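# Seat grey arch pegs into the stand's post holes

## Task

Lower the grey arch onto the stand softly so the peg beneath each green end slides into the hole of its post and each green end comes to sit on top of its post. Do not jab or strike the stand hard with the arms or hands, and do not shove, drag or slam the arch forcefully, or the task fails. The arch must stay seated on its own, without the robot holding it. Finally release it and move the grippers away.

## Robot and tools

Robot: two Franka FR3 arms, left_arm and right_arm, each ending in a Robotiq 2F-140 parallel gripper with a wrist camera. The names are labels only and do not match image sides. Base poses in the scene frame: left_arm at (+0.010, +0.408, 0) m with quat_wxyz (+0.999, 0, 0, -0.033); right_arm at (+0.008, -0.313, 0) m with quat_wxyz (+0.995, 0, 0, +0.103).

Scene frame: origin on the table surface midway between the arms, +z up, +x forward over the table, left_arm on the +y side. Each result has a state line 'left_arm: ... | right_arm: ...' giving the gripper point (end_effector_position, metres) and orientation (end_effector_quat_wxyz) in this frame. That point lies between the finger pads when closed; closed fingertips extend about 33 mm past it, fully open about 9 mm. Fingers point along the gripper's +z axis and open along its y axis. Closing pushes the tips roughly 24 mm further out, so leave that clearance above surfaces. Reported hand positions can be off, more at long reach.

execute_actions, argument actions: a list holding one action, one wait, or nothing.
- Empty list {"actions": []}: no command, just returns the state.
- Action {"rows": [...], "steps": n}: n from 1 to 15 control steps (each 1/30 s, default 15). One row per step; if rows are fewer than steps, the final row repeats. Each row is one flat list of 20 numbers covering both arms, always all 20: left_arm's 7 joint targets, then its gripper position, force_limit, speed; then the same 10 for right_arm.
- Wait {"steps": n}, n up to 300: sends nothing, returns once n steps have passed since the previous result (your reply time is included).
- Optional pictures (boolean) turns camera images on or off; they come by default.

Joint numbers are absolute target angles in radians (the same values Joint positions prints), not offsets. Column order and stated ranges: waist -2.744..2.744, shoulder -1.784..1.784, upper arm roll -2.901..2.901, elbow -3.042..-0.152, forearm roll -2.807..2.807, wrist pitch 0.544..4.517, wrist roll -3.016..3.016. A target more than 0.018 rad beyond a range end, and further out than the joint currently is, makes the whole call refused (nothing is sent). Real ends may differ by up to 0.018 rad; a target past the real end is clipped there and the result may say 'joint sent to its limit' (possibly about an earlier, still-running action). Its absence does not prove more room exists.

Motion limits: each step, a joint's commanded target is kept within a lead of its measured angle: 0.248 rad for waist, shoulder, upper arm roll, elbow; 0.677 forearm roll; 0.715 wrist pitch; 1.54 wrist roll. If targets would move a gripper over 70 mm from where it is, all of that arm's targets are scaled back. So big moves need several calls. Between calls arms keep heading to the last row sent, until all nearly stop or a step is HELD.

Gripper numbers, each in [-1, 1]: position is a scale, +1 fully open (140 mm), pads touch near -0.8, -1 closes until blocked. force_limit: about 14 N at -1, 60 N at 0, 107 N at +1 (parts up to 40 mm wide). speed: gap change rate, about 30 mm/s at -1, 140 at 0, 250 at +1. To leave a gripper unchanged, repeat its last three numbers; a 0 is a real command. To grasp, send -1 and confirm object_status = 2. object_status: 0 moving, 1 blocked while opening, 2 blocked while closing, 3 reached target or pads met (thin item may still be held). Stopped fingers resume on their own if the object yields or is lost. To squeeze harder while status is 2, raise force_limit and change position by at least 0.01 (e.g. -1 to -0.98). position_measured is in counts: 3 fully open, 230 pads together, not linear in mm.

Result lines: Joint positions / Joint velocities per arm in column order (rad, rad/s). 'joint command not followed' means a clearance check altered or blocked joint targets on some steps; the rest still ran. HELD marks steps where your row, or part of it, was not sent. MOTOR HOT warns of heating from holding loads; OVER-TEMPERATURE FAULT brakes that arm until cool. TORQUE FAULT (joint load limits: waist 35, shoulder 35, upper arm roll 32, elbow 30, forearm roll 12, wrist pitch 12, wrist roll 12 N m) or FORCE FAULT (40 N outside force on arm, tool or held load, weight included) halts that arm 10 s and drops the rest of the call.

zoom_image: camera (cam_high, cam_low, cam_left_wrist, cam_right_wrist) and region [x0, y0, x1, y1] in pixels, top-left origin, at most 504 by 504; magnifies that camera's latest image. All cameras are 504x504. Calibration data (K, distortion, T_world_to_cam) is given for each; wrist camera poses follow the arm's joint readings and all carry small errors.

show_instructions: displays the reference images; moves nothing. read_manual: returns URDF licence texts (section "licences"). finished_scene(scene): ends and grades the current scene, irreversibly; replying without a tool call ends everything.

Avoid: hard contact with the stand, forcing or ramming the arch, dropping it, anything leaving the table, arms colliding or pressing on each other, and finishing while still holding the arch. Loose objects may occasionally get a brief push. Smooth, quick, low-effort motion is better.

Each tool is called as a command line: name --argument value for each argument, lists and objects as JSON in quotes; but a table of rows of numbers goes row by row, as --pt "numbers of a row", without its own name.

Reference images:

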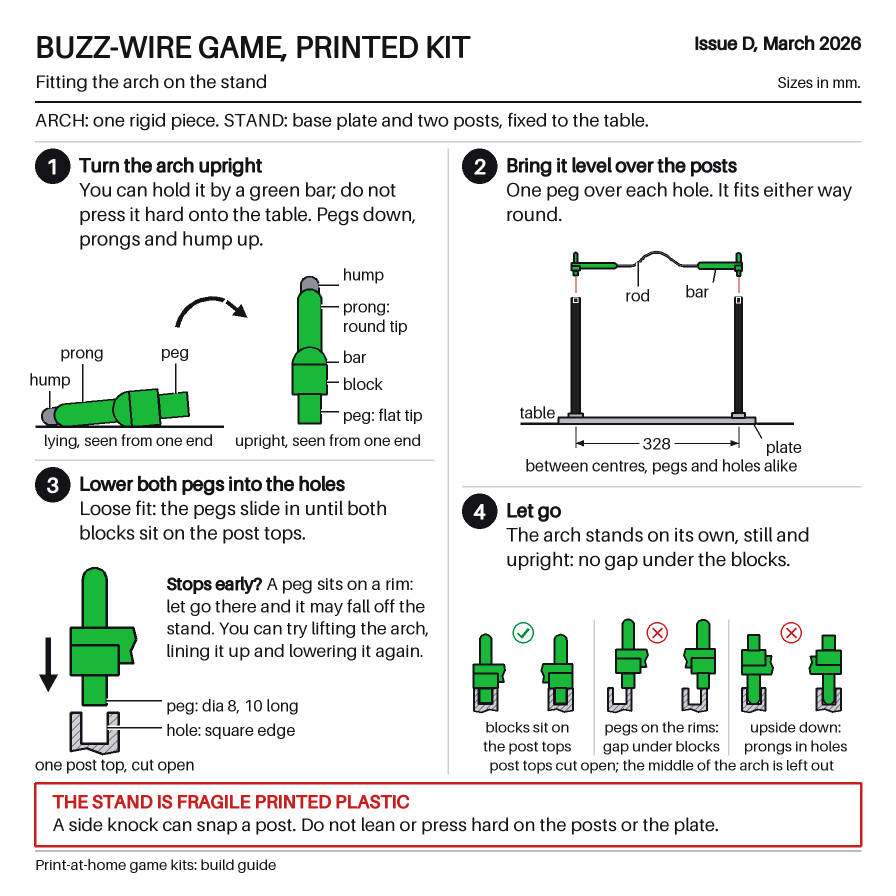

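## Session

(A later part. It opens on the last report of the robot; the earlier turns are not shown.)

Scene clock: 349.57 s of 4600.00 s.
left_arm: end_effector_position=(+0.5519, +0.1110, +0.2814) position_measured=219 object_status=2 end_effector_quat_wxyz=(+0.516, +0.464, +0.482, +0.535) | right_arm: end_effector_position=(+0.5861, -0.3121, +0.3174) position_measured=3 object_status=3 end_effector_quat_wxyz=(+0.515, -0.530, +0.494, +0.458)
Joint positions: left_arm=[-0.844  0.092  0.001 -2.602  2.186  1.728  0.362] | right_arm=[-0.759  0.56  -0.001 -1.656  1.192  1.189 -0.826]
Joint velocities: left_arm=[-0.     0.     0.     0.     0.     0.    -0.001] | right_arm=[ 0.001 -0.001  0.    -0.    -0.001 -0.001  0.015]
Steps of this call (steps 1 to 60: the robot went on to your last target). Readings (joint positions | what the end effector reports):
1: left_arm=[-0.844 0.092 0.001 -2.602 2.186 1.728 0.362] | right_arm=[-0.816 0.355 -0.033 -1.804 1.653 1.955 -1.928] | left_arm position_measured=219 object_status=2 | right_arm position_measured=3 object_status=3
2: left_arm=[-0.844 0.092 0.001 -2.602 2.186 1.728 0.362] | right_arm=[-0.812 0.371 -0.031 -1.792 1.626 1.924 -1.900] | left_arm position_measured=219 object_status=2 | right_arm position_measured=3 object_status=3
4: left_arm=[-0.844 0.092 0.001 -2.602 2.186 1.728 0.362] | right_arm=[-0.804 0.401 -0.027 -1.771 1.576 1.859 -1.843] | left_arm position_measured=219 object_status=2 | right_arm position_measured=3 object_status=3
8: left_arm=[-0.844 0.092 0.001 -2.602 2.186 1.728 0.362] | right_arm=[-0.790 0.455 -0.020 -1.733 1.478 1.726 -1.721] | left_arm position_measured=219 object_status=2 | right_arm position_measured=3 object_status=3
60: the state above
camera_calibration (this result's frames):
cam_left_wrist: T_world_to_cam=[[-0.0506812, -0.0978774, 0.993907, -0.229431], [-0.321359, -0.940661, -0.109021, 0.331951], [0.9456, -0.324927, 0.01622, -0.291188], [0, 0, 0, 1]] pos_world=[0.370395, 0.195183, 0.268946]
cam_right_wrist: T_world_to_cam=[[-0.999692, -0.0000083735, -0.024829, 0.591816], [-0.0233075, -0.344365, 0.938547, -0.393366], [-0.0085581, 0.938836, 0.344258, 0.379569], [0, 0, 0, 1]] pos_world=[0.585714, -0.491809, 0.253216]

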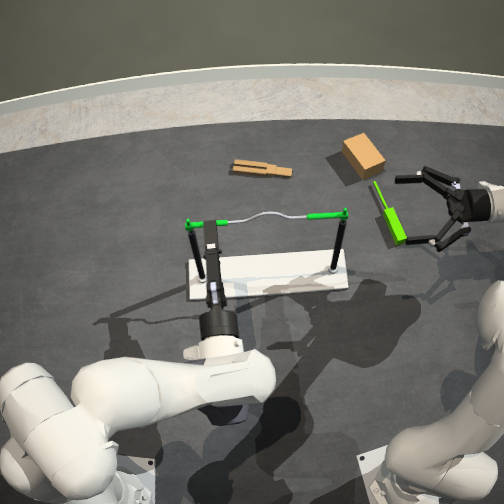

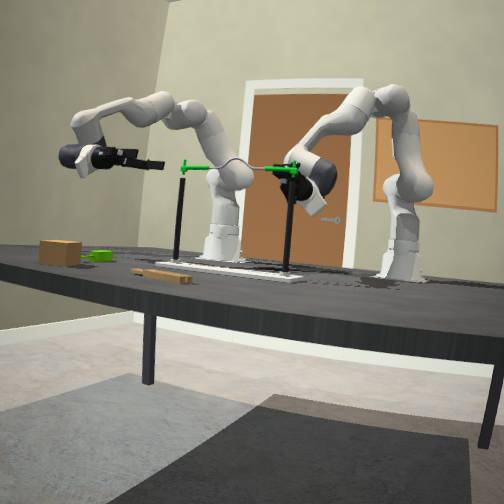

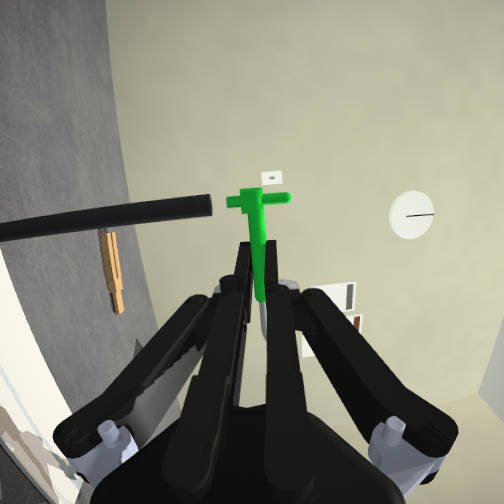

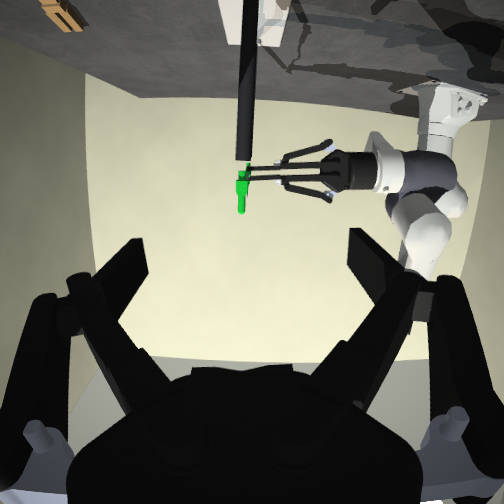

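execute_actions --actions '[{"rows": [[-0.8457,0.093,0,-2.6012,2.1837,1.7257,0.357,-1,0.2,-0.7,-0.76,0.68,0,-1.456,1.188,1.185,-0.78,1,0,0]], "steps": 15}]' --pictures false

execute_actions --actions '[{"steps": 15}]'

zoom_image --camera "cam_right_wrist" --region '[215, 120, 335, 240]'

Scene clock: 359.53 s of 4600.00 s.
left_arm: end_effector_position=(+0.5519, +0.1110, +0.2813) position_measured=219 object_status=2 end_effector_quat_wxyz=(+0.516, +0.464, +0.482, +0.535) | right_arm: end_effector_position=(+0.6211, -0.3343, +0.3082) position_measured=3 object_status=3 end_effector_quat_wxyz=(+0.511, -0.548, +0.495, +0.440)
Joint positions: left_arm=[-0.844  0.092  0.001 -2.602  2.186  1.728  0.362] | right_arm=[-0.759  0.678 -0.    -1.458  1.189  1.185 -0.791]
Joint velocities: left_arm=[ 0.001 -0.    -0.001  0.001 -0.     0.001  0.002] | right_arm=[-0.     0.001  0.     0.004 -0.     0.     0.024]
Steps of this call (steps 1 to 15: the robot went on to your last target; steps 16 to 90: nothing new was sent; then 6.47 s passed at rest; steps 91 to 105: all 15 steps of this action). Readings (joint positions | what the end effector reports):
91: left_arm=[-0.844 0.092 0.001 -2.602 2.186 1.728 0.362] | right_arm=[-0.758 0.586 -0.000 -1.607 1.189 1.184 -0.818] | left_arm position_measured=219 object_status=2 | right_arm position_measured=3 object_status=3
92: left_arm=[-0.844 0.092 0.001 -2.602 2.186 1.728 0.362] | right_arm=[-0.758 0.617 -0.000 -1.554 1.189 1.185 -0.814] | left_arm position_measured=219 object_status=2 | right_arm position_measured=3 object_status=3
94: left_arm=[-0.844 0.092 0.001 -2.602 2.186 1.728 0.362] | right_arm=[-0.759 0.652 -0.000 -1.498 1.189 1.185 -0.808] | left_arm position_measured=219 object_status=2 | right_arm position_measured=3 object_status=3
98: left_arm=[-0.844 0.092 0.001 -2.602 2.186 1.728 0.362] | right_arm=[-0.759 0.676 -0.000 -1.466 1.189 1.185 -0.800] | left_arm position_measured=219 object_status=2 | right_arm position_measured=3 object_status=3
105: the state above

Scene clock: 360.03 s of 4600.00 s.
left_arm: end_effector_position=(+0.5519, +0.1110, +0.2813) position_measured=219 object_status=2 end_effector_quat_wxyz=(+0.516, +0.464, +0.482, +0.535) | right_arm: end_effector_position=(+0.6212, -0.3343, +0.3083) position_measured=3 object_status=3 end_effector_quat_wxyz=(+0.510, -0.546, +0.497, +0.441)
Joint positions: left_arm=[-0.844  0.092  0.001 -2.602  2.186  1.728  0.362] | right_arm=[-0.759  0.678 -0.    -1.458  1.189  1.185 -0.785]
Joint velocities: left_arm=[ 0.001  0.001 -0.002 -0.    -0.     0.     0.   ] | right_arm=[ 0.001  0.     0.001 -0.     0.001  0.     0.005]
Steps of this call (steps 1 to 15: the robot went on to your last target). Readings (joint positions | what the end effector reports):
1: left_arm=[-0.844 0.092 0.001 -2.602 2.186 1.728 0.362] | right_arm=[-0.759 0.678 -0.000 -1.458 1.189 1.185 -0.790] | left_arm position_measured=219 object_status=2 | right_arm position_measured=3 object_status=3
2: left_arm=[-0.844 0.092 0.001 -2.602 2.186 1.728 0.362] | right_arm=[-0.759 0.678 -0.000 -1.458 1.189 1.185 -0.790] | left_arm position_measured=219 object_status=2 | right_arm position_measured=3 object_status=3
4: left_arm=[-0.844 0.092 0.001 -2.602 2.186 1.728 0.362] | right_arm=[-0.759 0.678 -0.000 -1.458 1.189 1.185 -0.788] | left_arm position_measured=219 object_status=2 | right_arm position_measured=3 object_status=3
8: left_arm=[-0.844 0.092 0.001 -2.602 2.186 1.728 0.362] | right_arm=[-0.759 0.678 -0.000 -1.458 1.189 1.185 -0.787] | left_arm position_measured=219 object_status=2 | right_arm position_measured=3 object_status=3
15: the state above
All arms were judged still, so your last target was given up. Only a new action makes them travel on or press farther. Fingers that are still opening or closing keep moving.
camera_calibration (this result's frames):
cam_left_wrist: T_world_to_cam=[[-0.0506884, -0.0978705, 0.993907, -0.229419], [-0.321354, -0.940663, -0.109016, 0.331942], [0.945601, -0.324922, 0.0162296, -0.291187], [0, 0, 0, 1]] pos_world=[0.370389, 0.19518, 0.268934]
cam_right_wrist: T_world_to_cam=[[-0.998778, -0.00320878, -0.0493272, 0.632562], [-0.0459761, -0.306231, 0.950846, -0.368639], [-0.0181566, 0.951952, 0.305709, 0.426108], [0, 0, 0, 1]] pos_world=[0.622577, -0.516493, 0.251457]

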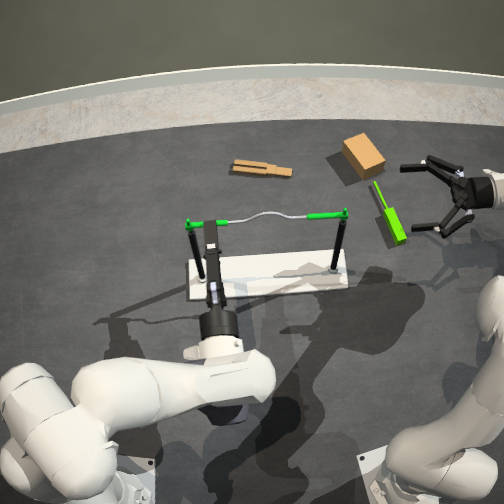

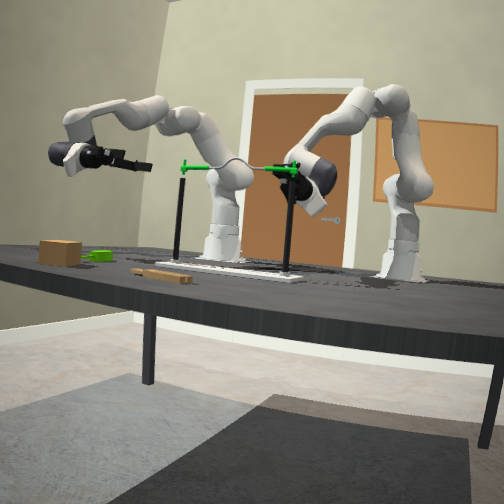

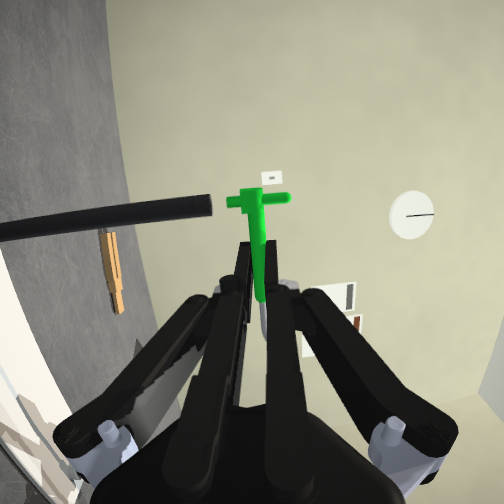

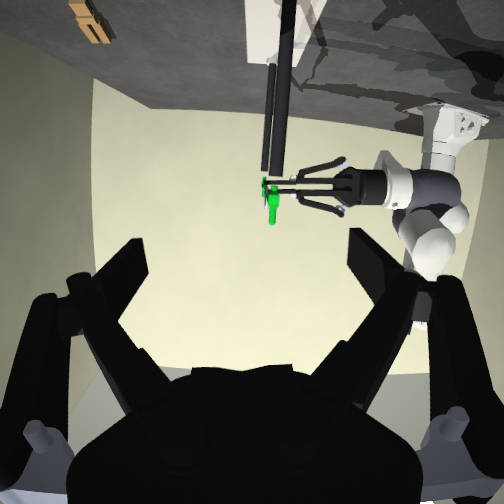

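Region (215, 120, 335, 240) of cam_right_wrist's 504x504 image, scaled by 4.200, with more detail than that image has.

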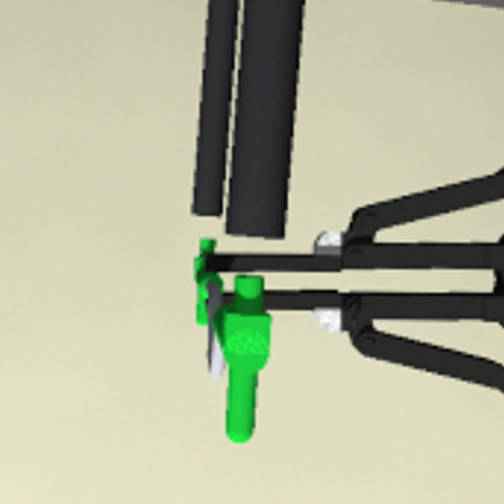

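execute_actions --actions '[]' --pictures false

execute_actions --actions '[{"rows":[[-0.844,0.095,0,-2.601,2.19,1.7245,0.354,-1,0.2,-0.7,-0.76,0.68,0,-1.456,1.188,1.185,-0.78,1,0,0],[-0.843,0.097,0,-2.601,2.193,1.7235,0.351,-1,0.2,-0.7,-0.76,0.68,0,-1.456,1.188,1.185,-0.78,1,0,0],[-0.842,0.099,0,-2.601,2.195,1.723,0.348,-1,0.2,-0.7,-0.76,0.68,0,-1.456,1.188,1.185,-0.78,1,0,0],[-0.841,0.101,0,-2.6005,2.197,1.7225,0.346,-1,0.2,-0.7,-0.76,0.68,0,-1.456,1.188,1.185,-0.78,1,0,0],[-0.84,0.103,0,-2.6005,2.199,1.722,0.3445,-1,0.2,-0.7,-0.76,0.68,0,-1.456,1.188,1.185,-0.78,1,0,0],[-0.839,0.105,0,-2.6,2.2005,1.722,0.3435,-1,0.2,-0.7,-0.76,0.68,0,-1.456,1.188,1.185,-0.78,1,0,0],[-0.8385,0.1075,0,-2.6,2.2005,1.722,0.3435,-1,0.2,-0.7,-0.76,0.68,0,-1.456,1.188,1.185,-0.78,1,0,0]],"steps":15}]'

Scene clock: 379.83 s of 4600.00 s.
left_arm: end_effector_position=(+0.5519, +0.1110, +0.2813) position_measured=219 object_status=2 end_effector_quat_wxyz=(+0.516, +0.464, +0.482, +0.535) | right_arm: end_effector_position=(+0.6212, -0.3343, +0.3084) position_measured=3 object_status=3 end_effector_quat_wxyz=(+0.510, -0.546, +0.497, +0.442)
Joint positions: left_arm=[-0.845  0.092  0.001 -2.602  2.186  1.728  0.362] | right_arm=[-0.759  0.678 -0.    -1.458  1.189  1.185 -0.783]
Joint velocities: left_arm=[-0.001  0.001 -0.     0.001 -0.    -0.     0.001] | right_arm=[ 0.    -0.    -0.     0.001 -0.    -0.    -0.   ]
Steps of this call (steps 1 to 90: nothing new was sent; then 16.80 s passed at rest). Readings (joint positions | what the end effector reports):
1: left_arm=[-0.844 0.092 0.001 -2.602 2.186 1.728 0.362] | right_arm=[-0.759 0.678 -0.000 -1.458 1.189 1.185 -0.785] | left_arm position_measured=219 object_status=2 | right_arm position_measured=3 object_status=3
2: left_arm=[-0.844 0.092 0.001 -2.602 2.186 1.728 0.362] | right_arm=[-0.759 0.678 -0.000 -1.458 1.189 1.185 -0.785] | left_arm position_measured=219 object_status=2 | right_arm position_measured=3 object_status=3
4: left_arm=[-0.844 0.092 0.001 -2.602 2.186 1.728 0.362] | right_arm=[-0.759 0.678 -0.000 -1.458 1.189 1.185 -0.784] | left_arm position_measured=219 object_status=2 | right_arm position_measured=3 object_status=3
8: left_arm=[-0.844 0.092 0.001 -2.602 2.186 1.728 0.362] | right_arm=[-0.759 0.678 -0.000 -1.458 1.189 1.185 -0.784] | left_arm position_measured=219 object_status=2 | right_arm position_measured=3 object_status=3
90: the state above

Scene clock: 380.33 s of 4600.00 s.
left_arm: end_effector_position=(+0.5530, +0.1114, +0.2755) position_measured=219 object_status=2 end_effector_quat_wxyz=(+0.517, +0.467, +0.480, +0.534) | right_arm: end_effector_position=(+0.6212, -0.3343, +0.3084) position_measured=3 object_status=3 end_effector_quat_wxyz=(+0.510, -0.546, +0.497, +0.442)
Joint positions: left_arm=[-0.84   0.107  0.001 -2.602  2.197  1.725  0.352] | right_arm=[-0.759  0.678 -0.    -1.458  1.189  1.185 -0.783]
Joint velocities: left_arm=[ 0.001 -0.001 -0.     0.     0.004 -0.003 -0.011] | right_arm=[ 0.     0.001  0.     0.     0.     0.    -0.001]
Steps of this call (steps 1 to 15: all 15 steps of this action). Readings (joint positions | what the end effector reports):
1: left_arm=[-0.845 0.092 0.001 -2.602 2.186 1.728 0.362] | right_arm=[-0.759 0.678 -0.000 -1.458 1.189 1.185 -0.783] | left_arm position_measured=219 object_status=2 | right_arm position_measured=3 object_status=3
2: left_arm=[-0.844 0.093 0.001 -2.602 2.187 1.728 0.361] | right_arm=[-0.759 0.678 -0.000 -1.458 1.189 1.185 -0.783] | left_arm position_measured=219 object_status=2 | right_arm position_measured=3 object_status=3
4: left_arm=[-0.844 0.096 0.001 -2.602 2.190 1.727 0.359] | right_arm=[-0.759 0.678 -0.000 -1.458 1.189 1.185 -0.783] | left_arm position_measured=219 object_status=2 | right_arm position_measured=3 object_status=3
8: left_arm=[-0.841 0.104 0.001 -2.602 2.195 1.726 0.356] | right_arm=[-0.759 0.678 -0.000 -1.458 1.189 1.185 -0.783] | left_arm position_measured=219 object_status=2 | right_arm position_measured=3 object_status=3
15: the state above
camera_calibration (this result's frames):
cam_left_wrist: T_world_to_cam=[[-0.0495114, -0.101415, 0.993611, -0.223643], [-0.32624, -0.938621, -0.112058, 0.335333], [0.943989, -0.329704, 0.013387, -0.289809], [0, 0, 0, 1]] pos_world=[0.371903, 0.196519, 0.263671]
cam_right_wrist: T_world_to_cam=[[-0.998844, -0.00307603, -0.0479722, 0.632262], [-0.0447276, -0.306184, 0.950921, -0.369463], [-0.0176134, 0.951967, 0.305692, 0.425788], [0, 0, 0, 1]] pos_world=[0.622505, -0.516515, 0.251501]

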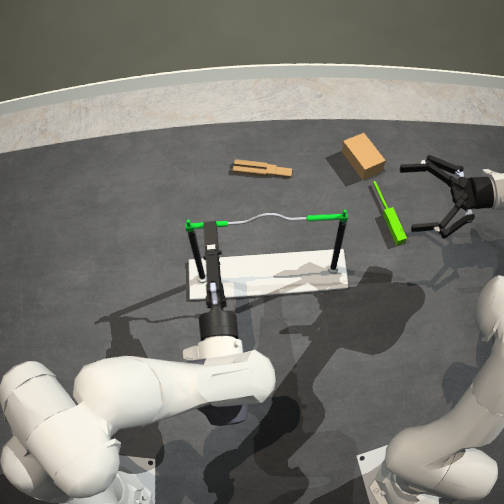

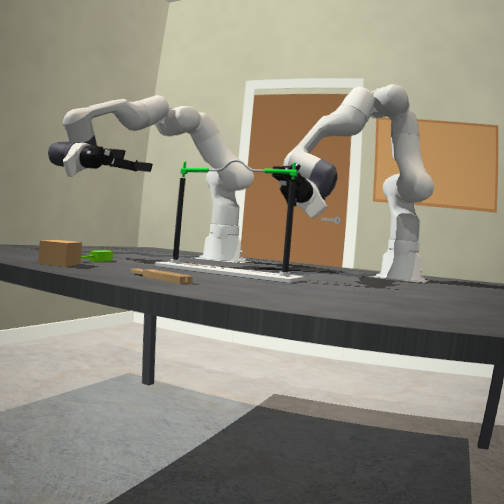

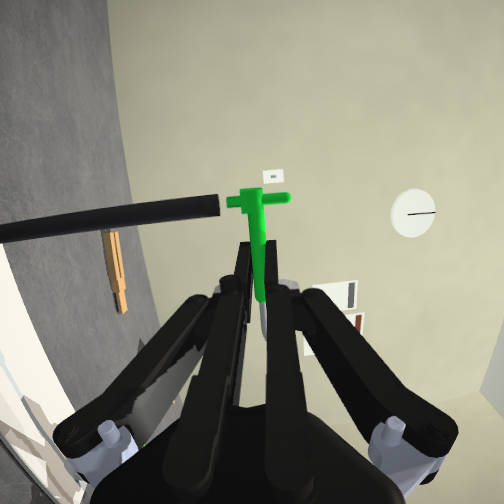

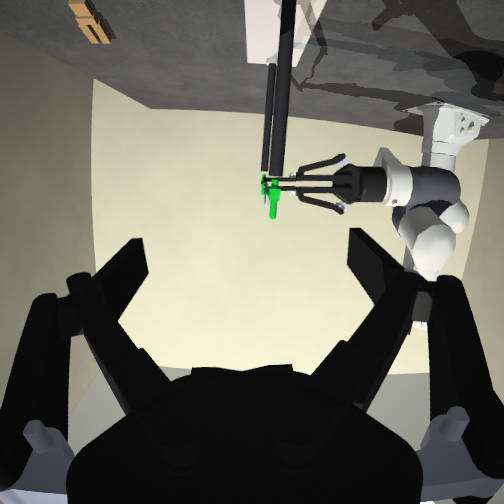

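execute_actions --actions '[]'

zoom_image --camera "cam_right_wrist" --region '[240, 150, 300, 210]'

zoom_image --camera "cam_left_wrist" --region '[190, 170, 270, 240]'

zoom_image --camera "cam_low" --region '[168, 152, 208, 192]'

zoom_image --camera "cam_low" --region '[274, 154, 314, 194]'

Scene clock: 383.60 s of 4600.00 s.
left_arm: end_effector_position=(+0.5531, +0.1113, +0.2757) position_measured=219 object_status=2 end_effector_quat_wxyz=(+0.518, +0.466, +0.480, +0.533) | right_arm: end_effector_position=(+0.6212, -0.3343, +0.3084) position_measured=3 object_status=3 end_effector_quat_wxyz=(+0.510, -0.546, +0.497, +0.442)
Joint positions: left_arm=[-0.84   0.107  0.001 -2.601  2.198  1.725  0.349] | right_arm=[-0.759  0.678 -0.    -1.458  1.189  1.185 -0.783]
Joint velocities: left_arm=[-0.001 -0.002 -0.001 -0.001 -0.    -0.001  0.002] | right_arm=[ 0.    -0.    -0.001  0.     0.    -0.001 -0.   ]
Steps of this call (steps 1 to 15: the robot went on to your last target; steps 16 to 90: nothing new was sent; then 0.27 s passed at rest). Readings (joint positions | what the end effector reports):
1: left_arm=[-0.840 0.107 0.001 -2.602 2.197 1.725 0.352] | right_arm=[-0.759 0.678 -0.000 -1.458 1.189 1.185 -0.783] | left_arm position_measured=219 object_status=2 | right_arm position_measured=3 object_status=3
2: left_arm=[-0.840 0.107 0.001 -2.602 2.197 1.725 0.351] | right_arm=[-0.759 0.678 -0.000 -1.458 1.189 1.185 -0.783] | left_arm position_measured=219 object_status=2 | right_arm position_measured=3 object_status=3
4: left_arm=[-0.840 0.107 0.001 -2.602 2.197 1.725 0.351] | right_arm=[-0.759 0.678 -0.000 -1.458 1.189 1.185 -0.783] | left_arm position_measured=219 object_status=2 | right_arm position_measured=3 object_status=3
8: left_arm=[-0.840 0.107 0.001 -2.602 2.197 1.725 0.350] | right_arm=[-0.759 0.678 -0.000 -1.458 1.189 1.185 -0.783] | left_arm position_measured=219 object_status=2 | right_arm position_measured=3 object_status=3
90: the state above
All arms were judged still, so your last target was given up. Only a new action makes them travel on or press farther. Fingers that are still opening or closing keep moving.
camera_calibration (this result's frames):
cam_left_wrist: T_world_to_cam=[[-0.0502704, -0.0981469, 0.993901, -0.223872], [-0.326684, -0.938801, -0.109229, 0.334788], [0.943796, -0.330182, 0.0151309, -0.290248], [0, 0, 0, 1]] pos_world=[0.372051, 0.196492, 0.263466]
cam_right_wrist: T_world_to_cam=[[-0.998843, -0.00307454, -0.0479885, 0.632277], [-0.0447441, -0.30616, 0.950928, -0.36946], [-0.0176158, 0.951975, 0.305668, 0.425802], [0, 0, 0, 1]] pos_world=[0.622515, -0.516523, 0.251518]

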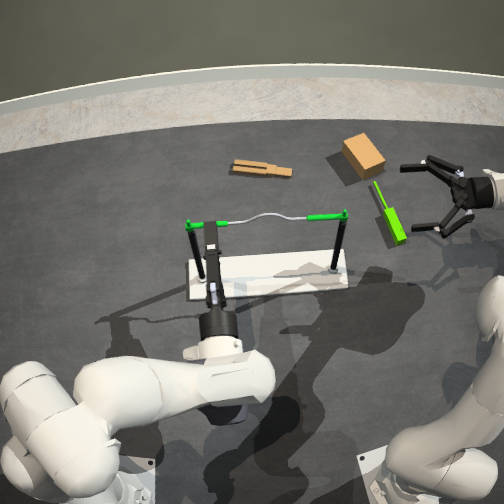

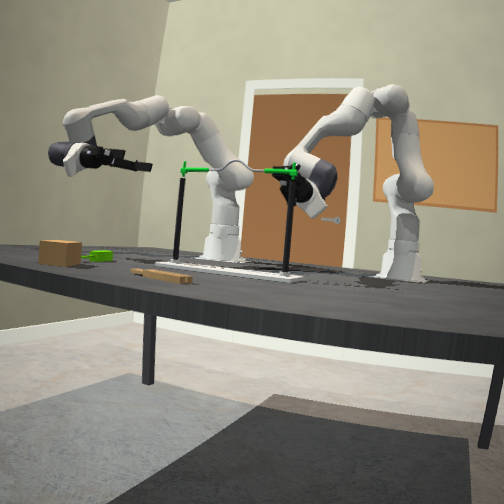

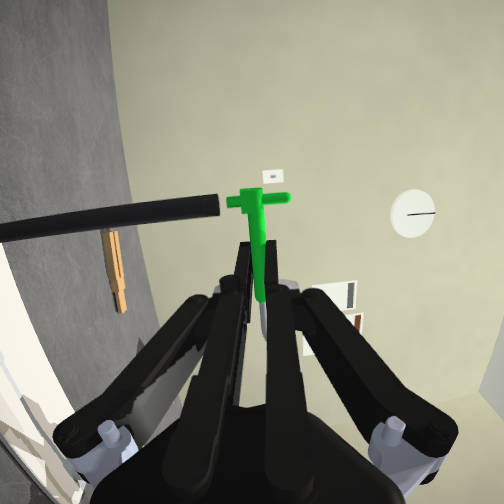

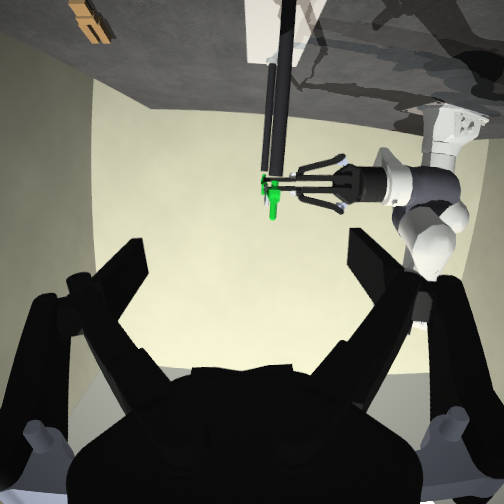

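Region (240, 150, 300, 210) of cam_right_wrist's 504x504 image, scaled by 8.400, with more detail than that image has.

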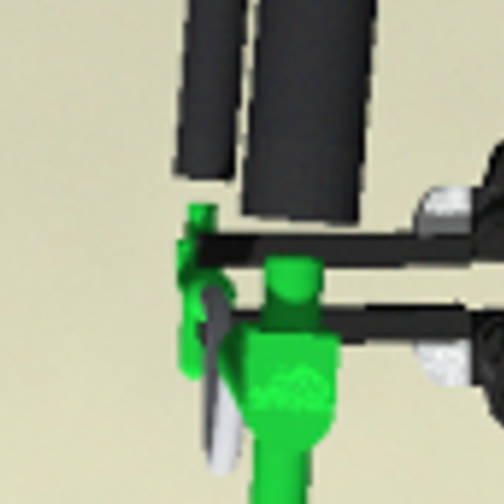

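Region (190, 170, 270, 240) of cam_left_wrist's 504x504 image, scaled by 6.300, with more detail than that image has; it fills the top 441 rows of this view, and the rest is white.

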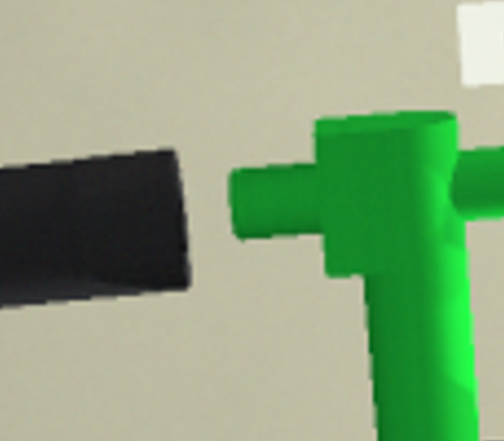

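Region (168, 152, 208, 192) of cam_low's 504x504 image, scaled by 12.600, with more detail than that image has.

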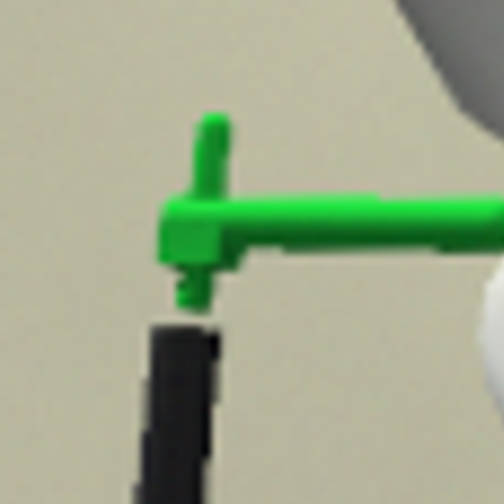

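Region (274, 154, 314, 194) of cam_low's 504x504 image, scaled by 12.600, with more detail than that image has.

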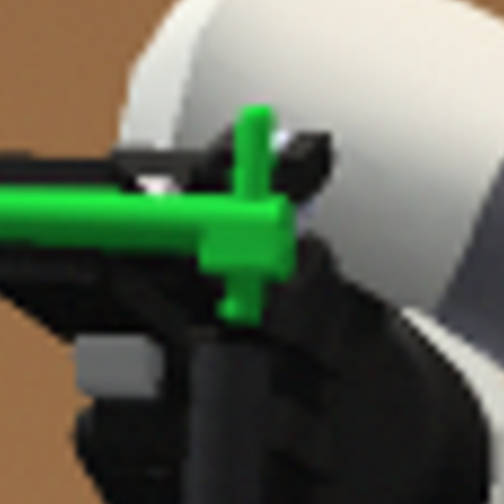

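execute_actions --actions '[{"rows":[[-0.842,0.1075,0,-2.599,2.196,1.72,0.342,-1,0.2,-0.7,-0.76,0.68,0,-1.456,1.188,1.185,-0.78,1,0,0],[-0.843,0.109,0,-2.598,2.195,1.719,0.341,-1,0.2,-0.7,-0.76,0.68,0,-1.456,1.188,1.185,-0.78,1,0,0],[-0.844,0.111,0,-2.597,2.194,1.718,0.34,-1,0.2,-0.7,-0.76,0.68,0,-1.456,1.188,1.185,-0.78,1,0,0],[-0.8447,0.113,0,-2.596,2.193,1.717,0.339,-1,0.2,-0.7,-0.76,0.68,0,-1.456,1.188,1.185,-0.78,1,0,0],[-0.8452,0.115,0,-2.5954,2.193,1.7165,0.339,-1,0.2,-0.7,-0.76,0.68,0,-1.456,1.188,1.185,-0.78,1,0,0],[-0.8452,0.117,0,-2.5954,2.193,1.7165,0.339,-1,0.2,-0.7,-0.76,0.68,0,-1.456,1.188,1.185,-0.78,1,0,0],[-0.8452,0.1195,0,-2.5954,2.193,1.7165,0.339,-1,0.2,-0.7,-0.76,0.68,0,-1.456,1.188,1.185,-0.78,1,0,0]],"steps":15}]' --pictures false

execute_actions --actions '[{"steps":15}]'

zoom_image --camera "cam_right_wrist" --region '[240, 150, 300, 210]'

zoom_image --camera "cam_left_wrist" --region '[190, 170, 270, 240]'

zoom_image --camera "cam_low" --region '[168, 152, 208, 192]'

Scene clock: 401.63 s of 4600.00 s.
left_arm: end_effector_position=(+0.5527, +0.1095, +0.2722) position_measured=219 object_status=2 end_effector_quat_wxyz=(+0.517, +0.467, +0.480, +0.533) | right_arm: end_effector_position=(+0.6213, -0.3343, +0.3084) position_measured=3 object_status=3 end_effector_quat_wxyz=(+0.510, -0.546, +0.497, +0.442)
Joint positions: left_arm=[-0.844  0.118  0.001 -2.597  2.196  1.72   0.345] | right_arm=[-0.759  0.678 -0.    -1.457  1.189  1.185 -0.783]
Joint velocities: left_arm=[-0.     0.001  0.001 -0.001 -0.001 -0.003 -0.004] | right_arm=[ 0.     0.001  0.     0.    -0.     0.     0.001]
Steps of this call (steps 1 to 90: nothing new was sent; then 14.53 s passed at rest; steps 91 to 105: all 15 steps of this action). Readings (joint positions | what the end effector reports):
91: left_arm=[-0.840 0.107 0.001 -2.601 2.198 1.724 0.348] | right_arm=[-0.759 0.678 -0.000 -1.457 1.189 1.185 -0.783] | left_arm position_measured=219 object_status=2 | right_arm position_measured=3 object_status=3
92: left_arm=[-0.840 0.107 0.001 -2.601 2.198 1.724 0.348] | right_arm=[-0.759 0.678 -0.000 -1.457 1.189 1.185 -0.783] | left_arm position_measured=219 object_status=2 | right_arm position_measured=3 object_status=3
94: left_arm=[-0.842 0.109 0.001 -2.599 2.197 1.723 0.348] | right_arm=[-0.759 0.678 -0.000 -1.457 1.189 1.185 -0.783] | left_arm position_measured=219 object_status=2 | right_arm position_measured=3 object_status=3
98: left_arm=[-0.844 0.115 0.001 -2.597 2.196 1.721 0.346] | right_arm=[-0.759 0.678 -0.000 -1.457 1.189 1.185 -0.783] | left_arm position_measured=219 object_status=2 | right_arm position_measured=3 object_status=3
105: the state above

Scene clock: 402.13 s of 4600.00 s.
left_arm: end_effector_position=(+0.5527, +0.1095, +0.2723) position_measured=219 object_status=2 end_effector_quat_wxyz=(+0.518, +0.466, +0.480, +0.533) | right_arm: end_effector_position=(+0.6213, -0.3343, +0.3084) position_measured=3 object_status=3 end_effector_quat_wxyz=(+0.510, -0.546, +0.497, +0.442)
Joint positions: left_arm=[-0.844  0.119  0.001 -2.597  2.196  1.719  0.344] | right_arm=[-0.759  0.678 -0.    -1.457  1.189  1.185 -0.783]
Joint velocities: left_arm=[-0.001  0.001  0.    -0.001  0.001 -0.     0.   ] | right_arm=[ 0.    -0.     0.001  0.003 -0.001  0.    -0.   ]
Steps of this call (steps 1 to 15: the robot went on to your last target). Readings (joint positions | what the end effector reports):
1: left_arm=[-0.844 0.118 0.001 -2.597 2.196 1.720 0.345] | right_arm=[-0.759 0.678 -0.000 -1.457 1.189 1.185 -0.783] | left_arm position_measured=219 object_status=2 | right_arm position_measured=3 object_status=3
2: left_arm=[-0.844 0.119 0.001 -2.597 2.196 1.720 0.345] | right_arm=[-0.759 0.678 -0.000 -1.457 1.189 1.185 -0.783] | left_arm position_measured=219 object_status=2 | right_arm position_measured=3 object_status=3
4: left_arm=[-0.844 0.119 0.001 -2.597 2.196 1.719 0.345] | right_arm=[-0.759 0.678 -0.000 -1.457 1.189 1.185 -0.783] | left_arm position_measured=219 object_status=2 | right_arm position_measured=3 object_status=3
8: left_arm=[-0.844 0.119 0.001 -2.597 2.196 1.719 0.345] | right_arm=[-0.759 0.678 -0.000 -1.457 1.189 1.185 -0.783] | left_arm position_measured=219 object_status=2 | right_arm position_measured=3 object_status=3
15: the state above
All arms were judged still, so your last target was given up. Only a new action makes them travel on or press farther. Fingers that are still opening or closing keep moving.
camera_calibration (this result's frames):
cam_left_wrist: T_world_to_cam=[[-0.0503769, -0.099246, 0.993787, -0.220575], [-0.327741, -0.938305, -0.110319, 0.333376], [0.943424, -0.331262, 0.0147419, -0.290025], [0, 0, 0, 1]] pos_world=[0.371766, 0.194843, 0.260258]
cam_right_wrist: T_world_to_cam=[[-0.998842, -0.00307354, -0.0480102, 0.632294], [-0.0447655, -0.306137, 0.950934, -0.369452], [-0.0176204, 0.951983, 0.305645, 0.425817], [0, 0, 0, 1]] pos_world=[0.622526, -0.51653, 0.251533]

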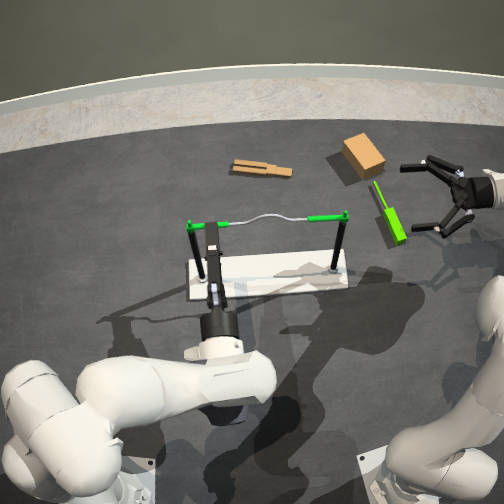

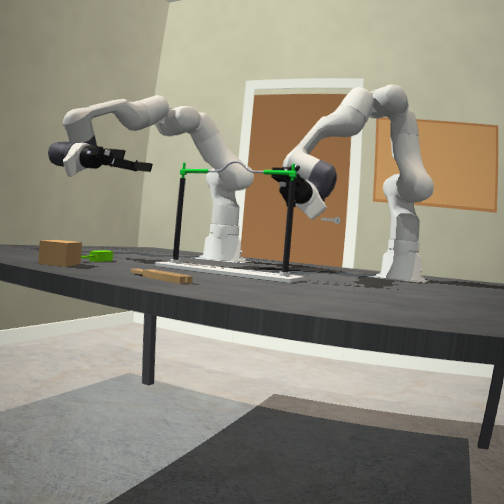

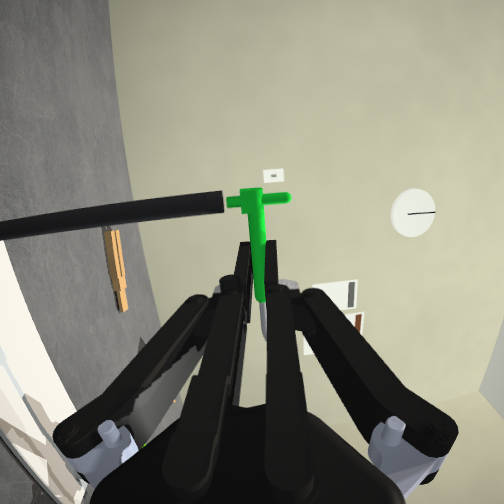

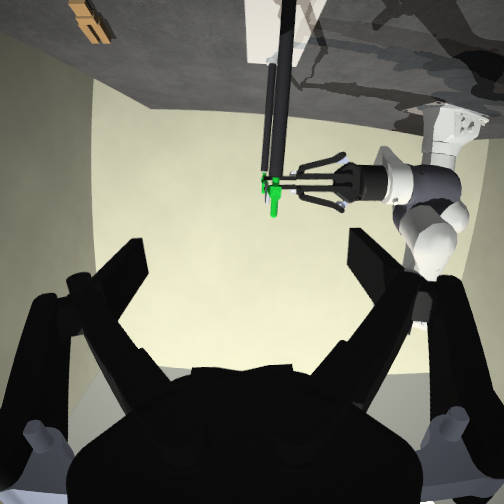

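Region (240, 150, 300, 210) of cam_right_wrist's 504x504 image, scaled by 8.400, with more detail than that image has.

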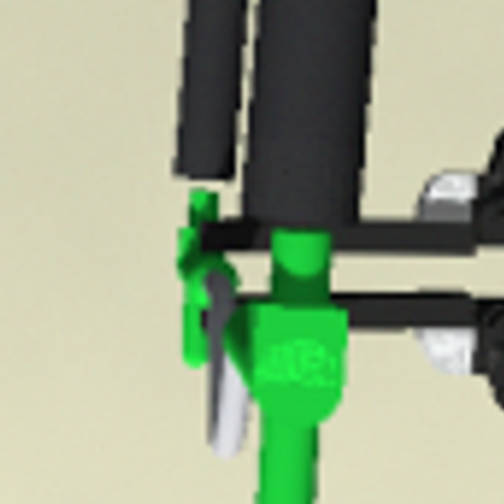

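Region (190, 170, 270, 240) of cam_left_wrist's 504x504 image, scaled by 6.300, with more detail than that image has; it fills the top 441 rows of this view, and the rest is white.

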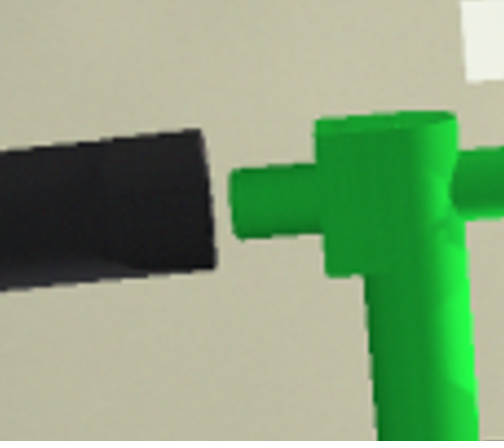

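Region (168, 152, 208, 192) of cam_low's 504x504 image, scaled by 12.600, with more detail than that image has.

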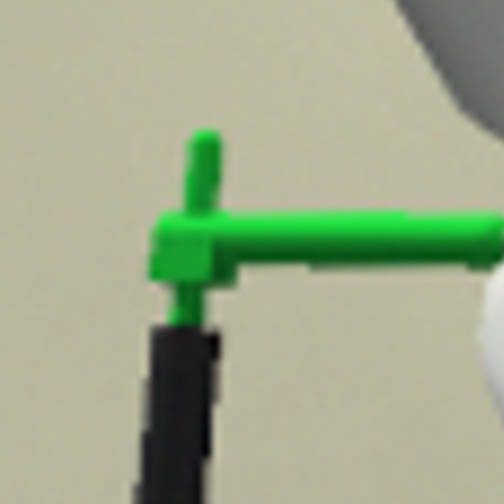

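execute_actions --actions '[{"rows":[[-0.8452,0.1195,0,-2.5954,2.196,1.7155,0.337,-1,0.2,-0.7,-0.76,0.68,0,-1.456,1.188,1.185,-0.78,1,0,0],[-0.8452,0.1205,0,-2.5953,2.198,1.7145,0.3358,-1,0.2,-0.7,-0.76,0.68,0,-1.456,1.188,1.185,-0.78,1,0,0],[-0.8452,0.1218,0,-2.5952,2.199,1.7137,0.3346,-1,0.2,-0.7,-0.76,0.68,0,-1.456,1.188,1.185,-0.78,1,0,0],[-0.8452,0.1231,0,-2.5952,2.2,1.7129,0.3335,-1,0.2,-0.7,-0.76,0.68,0,-1.456,1.188,1.185,-0.78,1,0,0],[-0.8452,0.1244,0,-2.5951,2.2005,1.7121,0.3325,-1,0.2,-0.7,-0.76,0.68,0,-1.456,1.188,1.185,-0.78,1,0,0],[-0.8453,0.1257,0,-2.595,2.2005,1.7114,0.3315,-1,0.2,-0.7,-0.76,0.68,0,-1.456,1.188,1.185,-0.78,1,0,0],[-0.8453,0.127,0,-2.595,2.2005,1.7107,0.3306,-1,0.2,-0.7,-0.76,0.68,0,-1.456,1.188,1.185,-0.78,1,0,0],[-0.8453,0.1283,0,-2.5949,2.2005,1.71,0.3298,-1,0.2,-0.7,-0.76,0.68,0,-1.456,1.188,1.185,-0.78,1,0,0],[-0.8454,0.1296,0,-2.5948,2.2005,1.7094,0.3292,-1,0.2,-0.7,-0.76,0.68,0,-1.456,1.188,1.185,-0.78,1,0,0],[-0.8454,0.131,0,-2.5948,2.2005,1.709,0.3286,-1,0.2,-0.7,-0.76,0.68,0,-1.456,1.188,1.185,-0.78,1,0,0],[-0.8454,0.1324,0,-2.5947,2.2005,1.7087,0.3286,-1,0.2,-0.7,-0.76,0.68,0,-1.456,1.188,1.185,-0.78,1,0,0],[-0.8454,0.1337,0,-2.5947,2.2005,1.7087,0.3286,-1,0.2,-0.7,-0.76,0.68,0,-1.456,1.188,1.185,-0.78,1,0,0]],"steps":15}]' --pictures false

execute_actions --actions '[{"steps":15}]'

zoom_image --camera "cam_right_wrist" --region '[240, 150, 300, 210]'

zoom_image --camera "cam_left_wrist" --region '[190, 170, 270, 240]'

zoom_image --camera "cam_low" --region '[168, 152, 208, 192]'

Scene clock: 414.53 s of 4600.00 s.
left_arm: end_effector_position=(+0.5531, +0.1097, +0.2696) position_measured=219 object_status=2 end_effector_quat_wxyz=(+0.519, +0.465, +0.479, +0.534) | right_arm: end_effector_position=(+0.6213, -0.3343, +0.3084) position_measured=3 object_status=3 end_effector_quat_wxyz=(+0.510, -0.546, +0.497, +0.442)
Joint positions: left_arm=[-0.844  0.13   0.001 -2.595  2.198  1.71   0.335] | right_arm=[-0.759  0.678 -0.    -1.457  1.189  1.185 -0.783]
Joint velocities: left_arm=[-0.001  0.01   0.002  0.002 -0.    -0.014 -0.011] | right_arm=[-0.001  0.001  0.    -0.    -0.001 -0.     0.001]
Steps of this call (steps 1 to 90: nothing new was sent; then 8.90 s passed at rest; steps 91 to 105: all 15 steps of this action). Readings (joint positions | what the end effector reports):
91: left_arm=[-0.844 0.119 0.001 -2.597 2.196 1.719 0.344] | right_arm=[-0.759 0.678 -0.000 -1.457 1.189 1.185 -0.783] | left_arm position_measured=219 object_status=2 | right_arm position_measured=3 object_status=3
92: left_arm=[-0.844 0.119 0.001 -2.597 2.196 1.719 0.344] | right_arm=[-0.759 0.678 -0.000 -1.457 1.189 1.185 -0.783] | left_arm position_measured=219 object_status=2 | right_arm position_measured=3 object_status=3
94: left_arm=[-0.844 0.120 0.001 -2.597 2.196 1.718 0.343] | right_arm=[-0.759 0.678 -0.000 -1.457 1.189 1.185 -0.783] | left_arm position_measured=219 object_status=2 | right_arm position_measured=3 object_status=3
98: left_arm=[-0.844 0.124 0.001 -2.596 2.197 1.715 0.340] | right_arm=[-0.759 0.678 -0.000 -1.457 1.189 1.185 -0.783] | left_arm position_measured=219 object_status=2 | right_arm position_measured=3 object_status=3
105: the state above

Scene clock: 415.03 s of 4600.00 s.
left_arm: end_effector_position=(+0.5531, +0.1099, +0.2694) position_measured=219 object_status=2 end_effector_quat_wxyz=(+0.519, +0.465, +0.479, +0.534) | right_arm: end_effector_position=(+0.6213, -0.3343, +0.3084) position_measured=3 object_status=3 end_effector_quat_wxyz=(+0.510, -0.546, +0.497, +0.442)
Joint positions: left_arm=[-0.844  0.131  0.001 -2.595  2.198  1.708  0.333] | right_arm=[-0.759  0.678 -0.    -1.457  1.189  1.185 -0.783]
Joint velocities: left_arm=[-0.     0.001  0.001 -0.001 -0.    -0.     0.   ] | right_arm=[ 0.     0.001  0.    -0.001  0.001  0.     0.   ]
Steps of this call (steps 1 to 15: the robot went on to your last target). Readings (joint positions | what the end effector reports):
1: left_arm=[-0.844 0.131 0.001 -2.595 2.198 1.709 0.335] | right_arm=[-0.759 0.678 -0.000 -1.457 1.189 1.185 -0.783] | left_arm position_measured=219 object_status=2 | right_arm position_measured=3 object_status=3
2: left_arm=[-0.844 0.131 0.001 -2.595 2.198 1.709 0.334] | right_arm=[-0.759 0.678 -0.000 -1.457 1.189 1.185 -0.783] | left_arm position_measured=219 object_status=2 | right_arm position_measured=3 object_status=3
4: left_arm=[-0.844 0.131 0.001 -2.595 2.198 1.709 0.334] | right_arm=[-0.759 0.678 -0.000 -1.457 1.189 1.185 -0.783] | left_arm position_measured=219 object_status=2 | right_arm position_measured=3 object_status=3
8: left_arm=[-0.844 0.131 0.001 -2.595 2.198 1.709 0.334] | right_arm=[-0.759 0.678 -0.000 -1.457 1.189 1.185 -0.783] | left_arm position_measured=219 object_status=2 | right_arm position_measured=3 object_status=3
15: the state above
All arms were judged still, so your last target was given up. Only a new action makes them travel on or press farther. Fingers that are still opening or closing keep moving.
camera_calibration (this result's frames):
cam_left_wrist: T_world_to_cam=[[-0.0548668, -0.0974755, 0.993724, -0.215303], [-0.32717, -0.938527, -0.110125, 0.333251], [0.943371, -0.331159, 0.0196029, -0.291506], [0, 0, 0, 1]] pos_world=[0.372215, 0.195243, 0.256365]
cam_right_wrist: T_world_to_cam=[[-0.998841, -0.00307254, -0.0480243, 0.632305], [-0.0447795, -0.306122, 0.950938, -0.369447], [-0.0176231, 0.951987, 0.30563, 0.425828], [0, 0, 0, 1]] pos_world=[0.622533, -0.516536, 0.251542]

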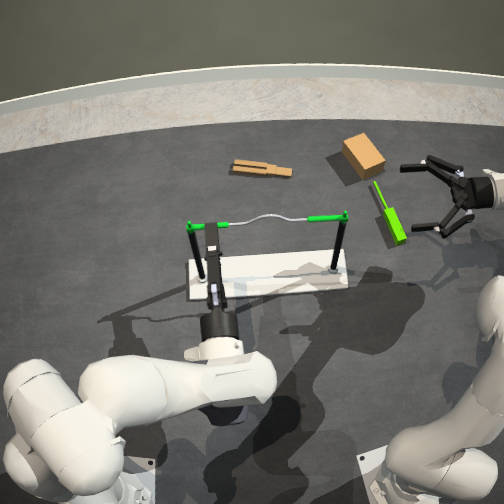

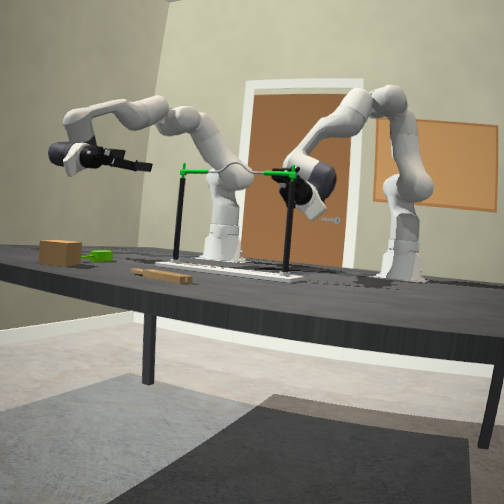

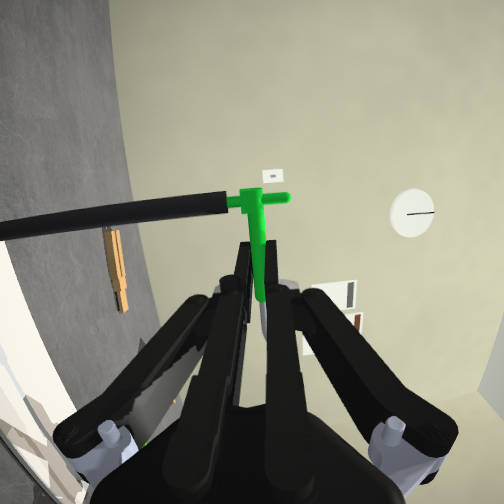

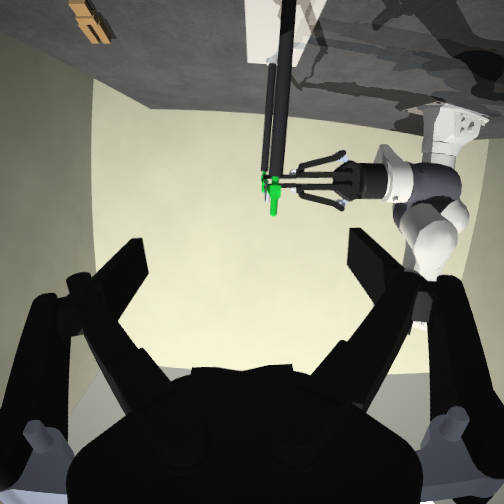

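Region (240, 150, 300, 210) of cam_right_wrist's 504x504 image, scaled by 8.400, with more detail than that image has.

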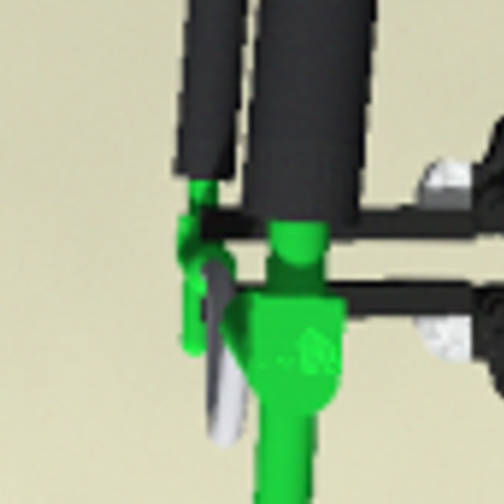

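Region (190, 170, 270, 240) of cam_left_wrist's 504x504 image, scaled by 6.300, with more detail than that image has; it fills the top 441 rows of this view, and the rest is white.

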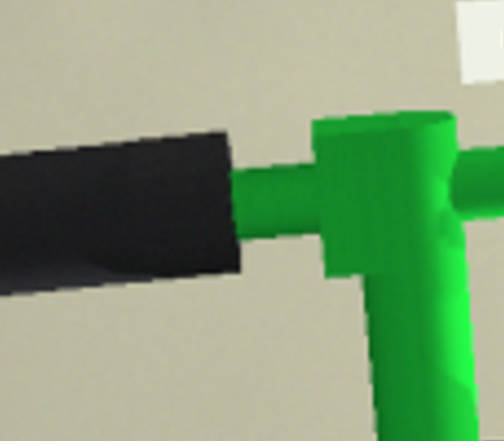

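Region (168, 152, 208, 192) of cam_low's 504x504 image, scaled by 12.600, with more detail than that image has.

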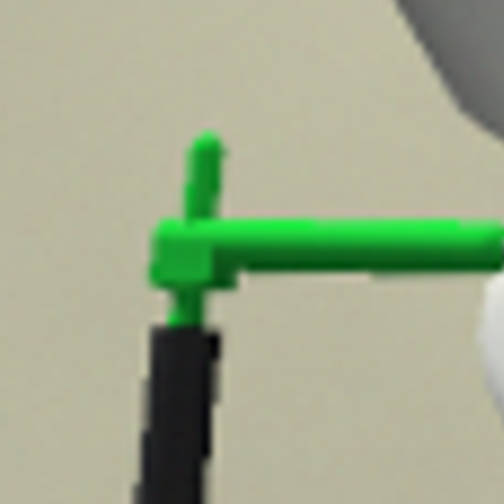

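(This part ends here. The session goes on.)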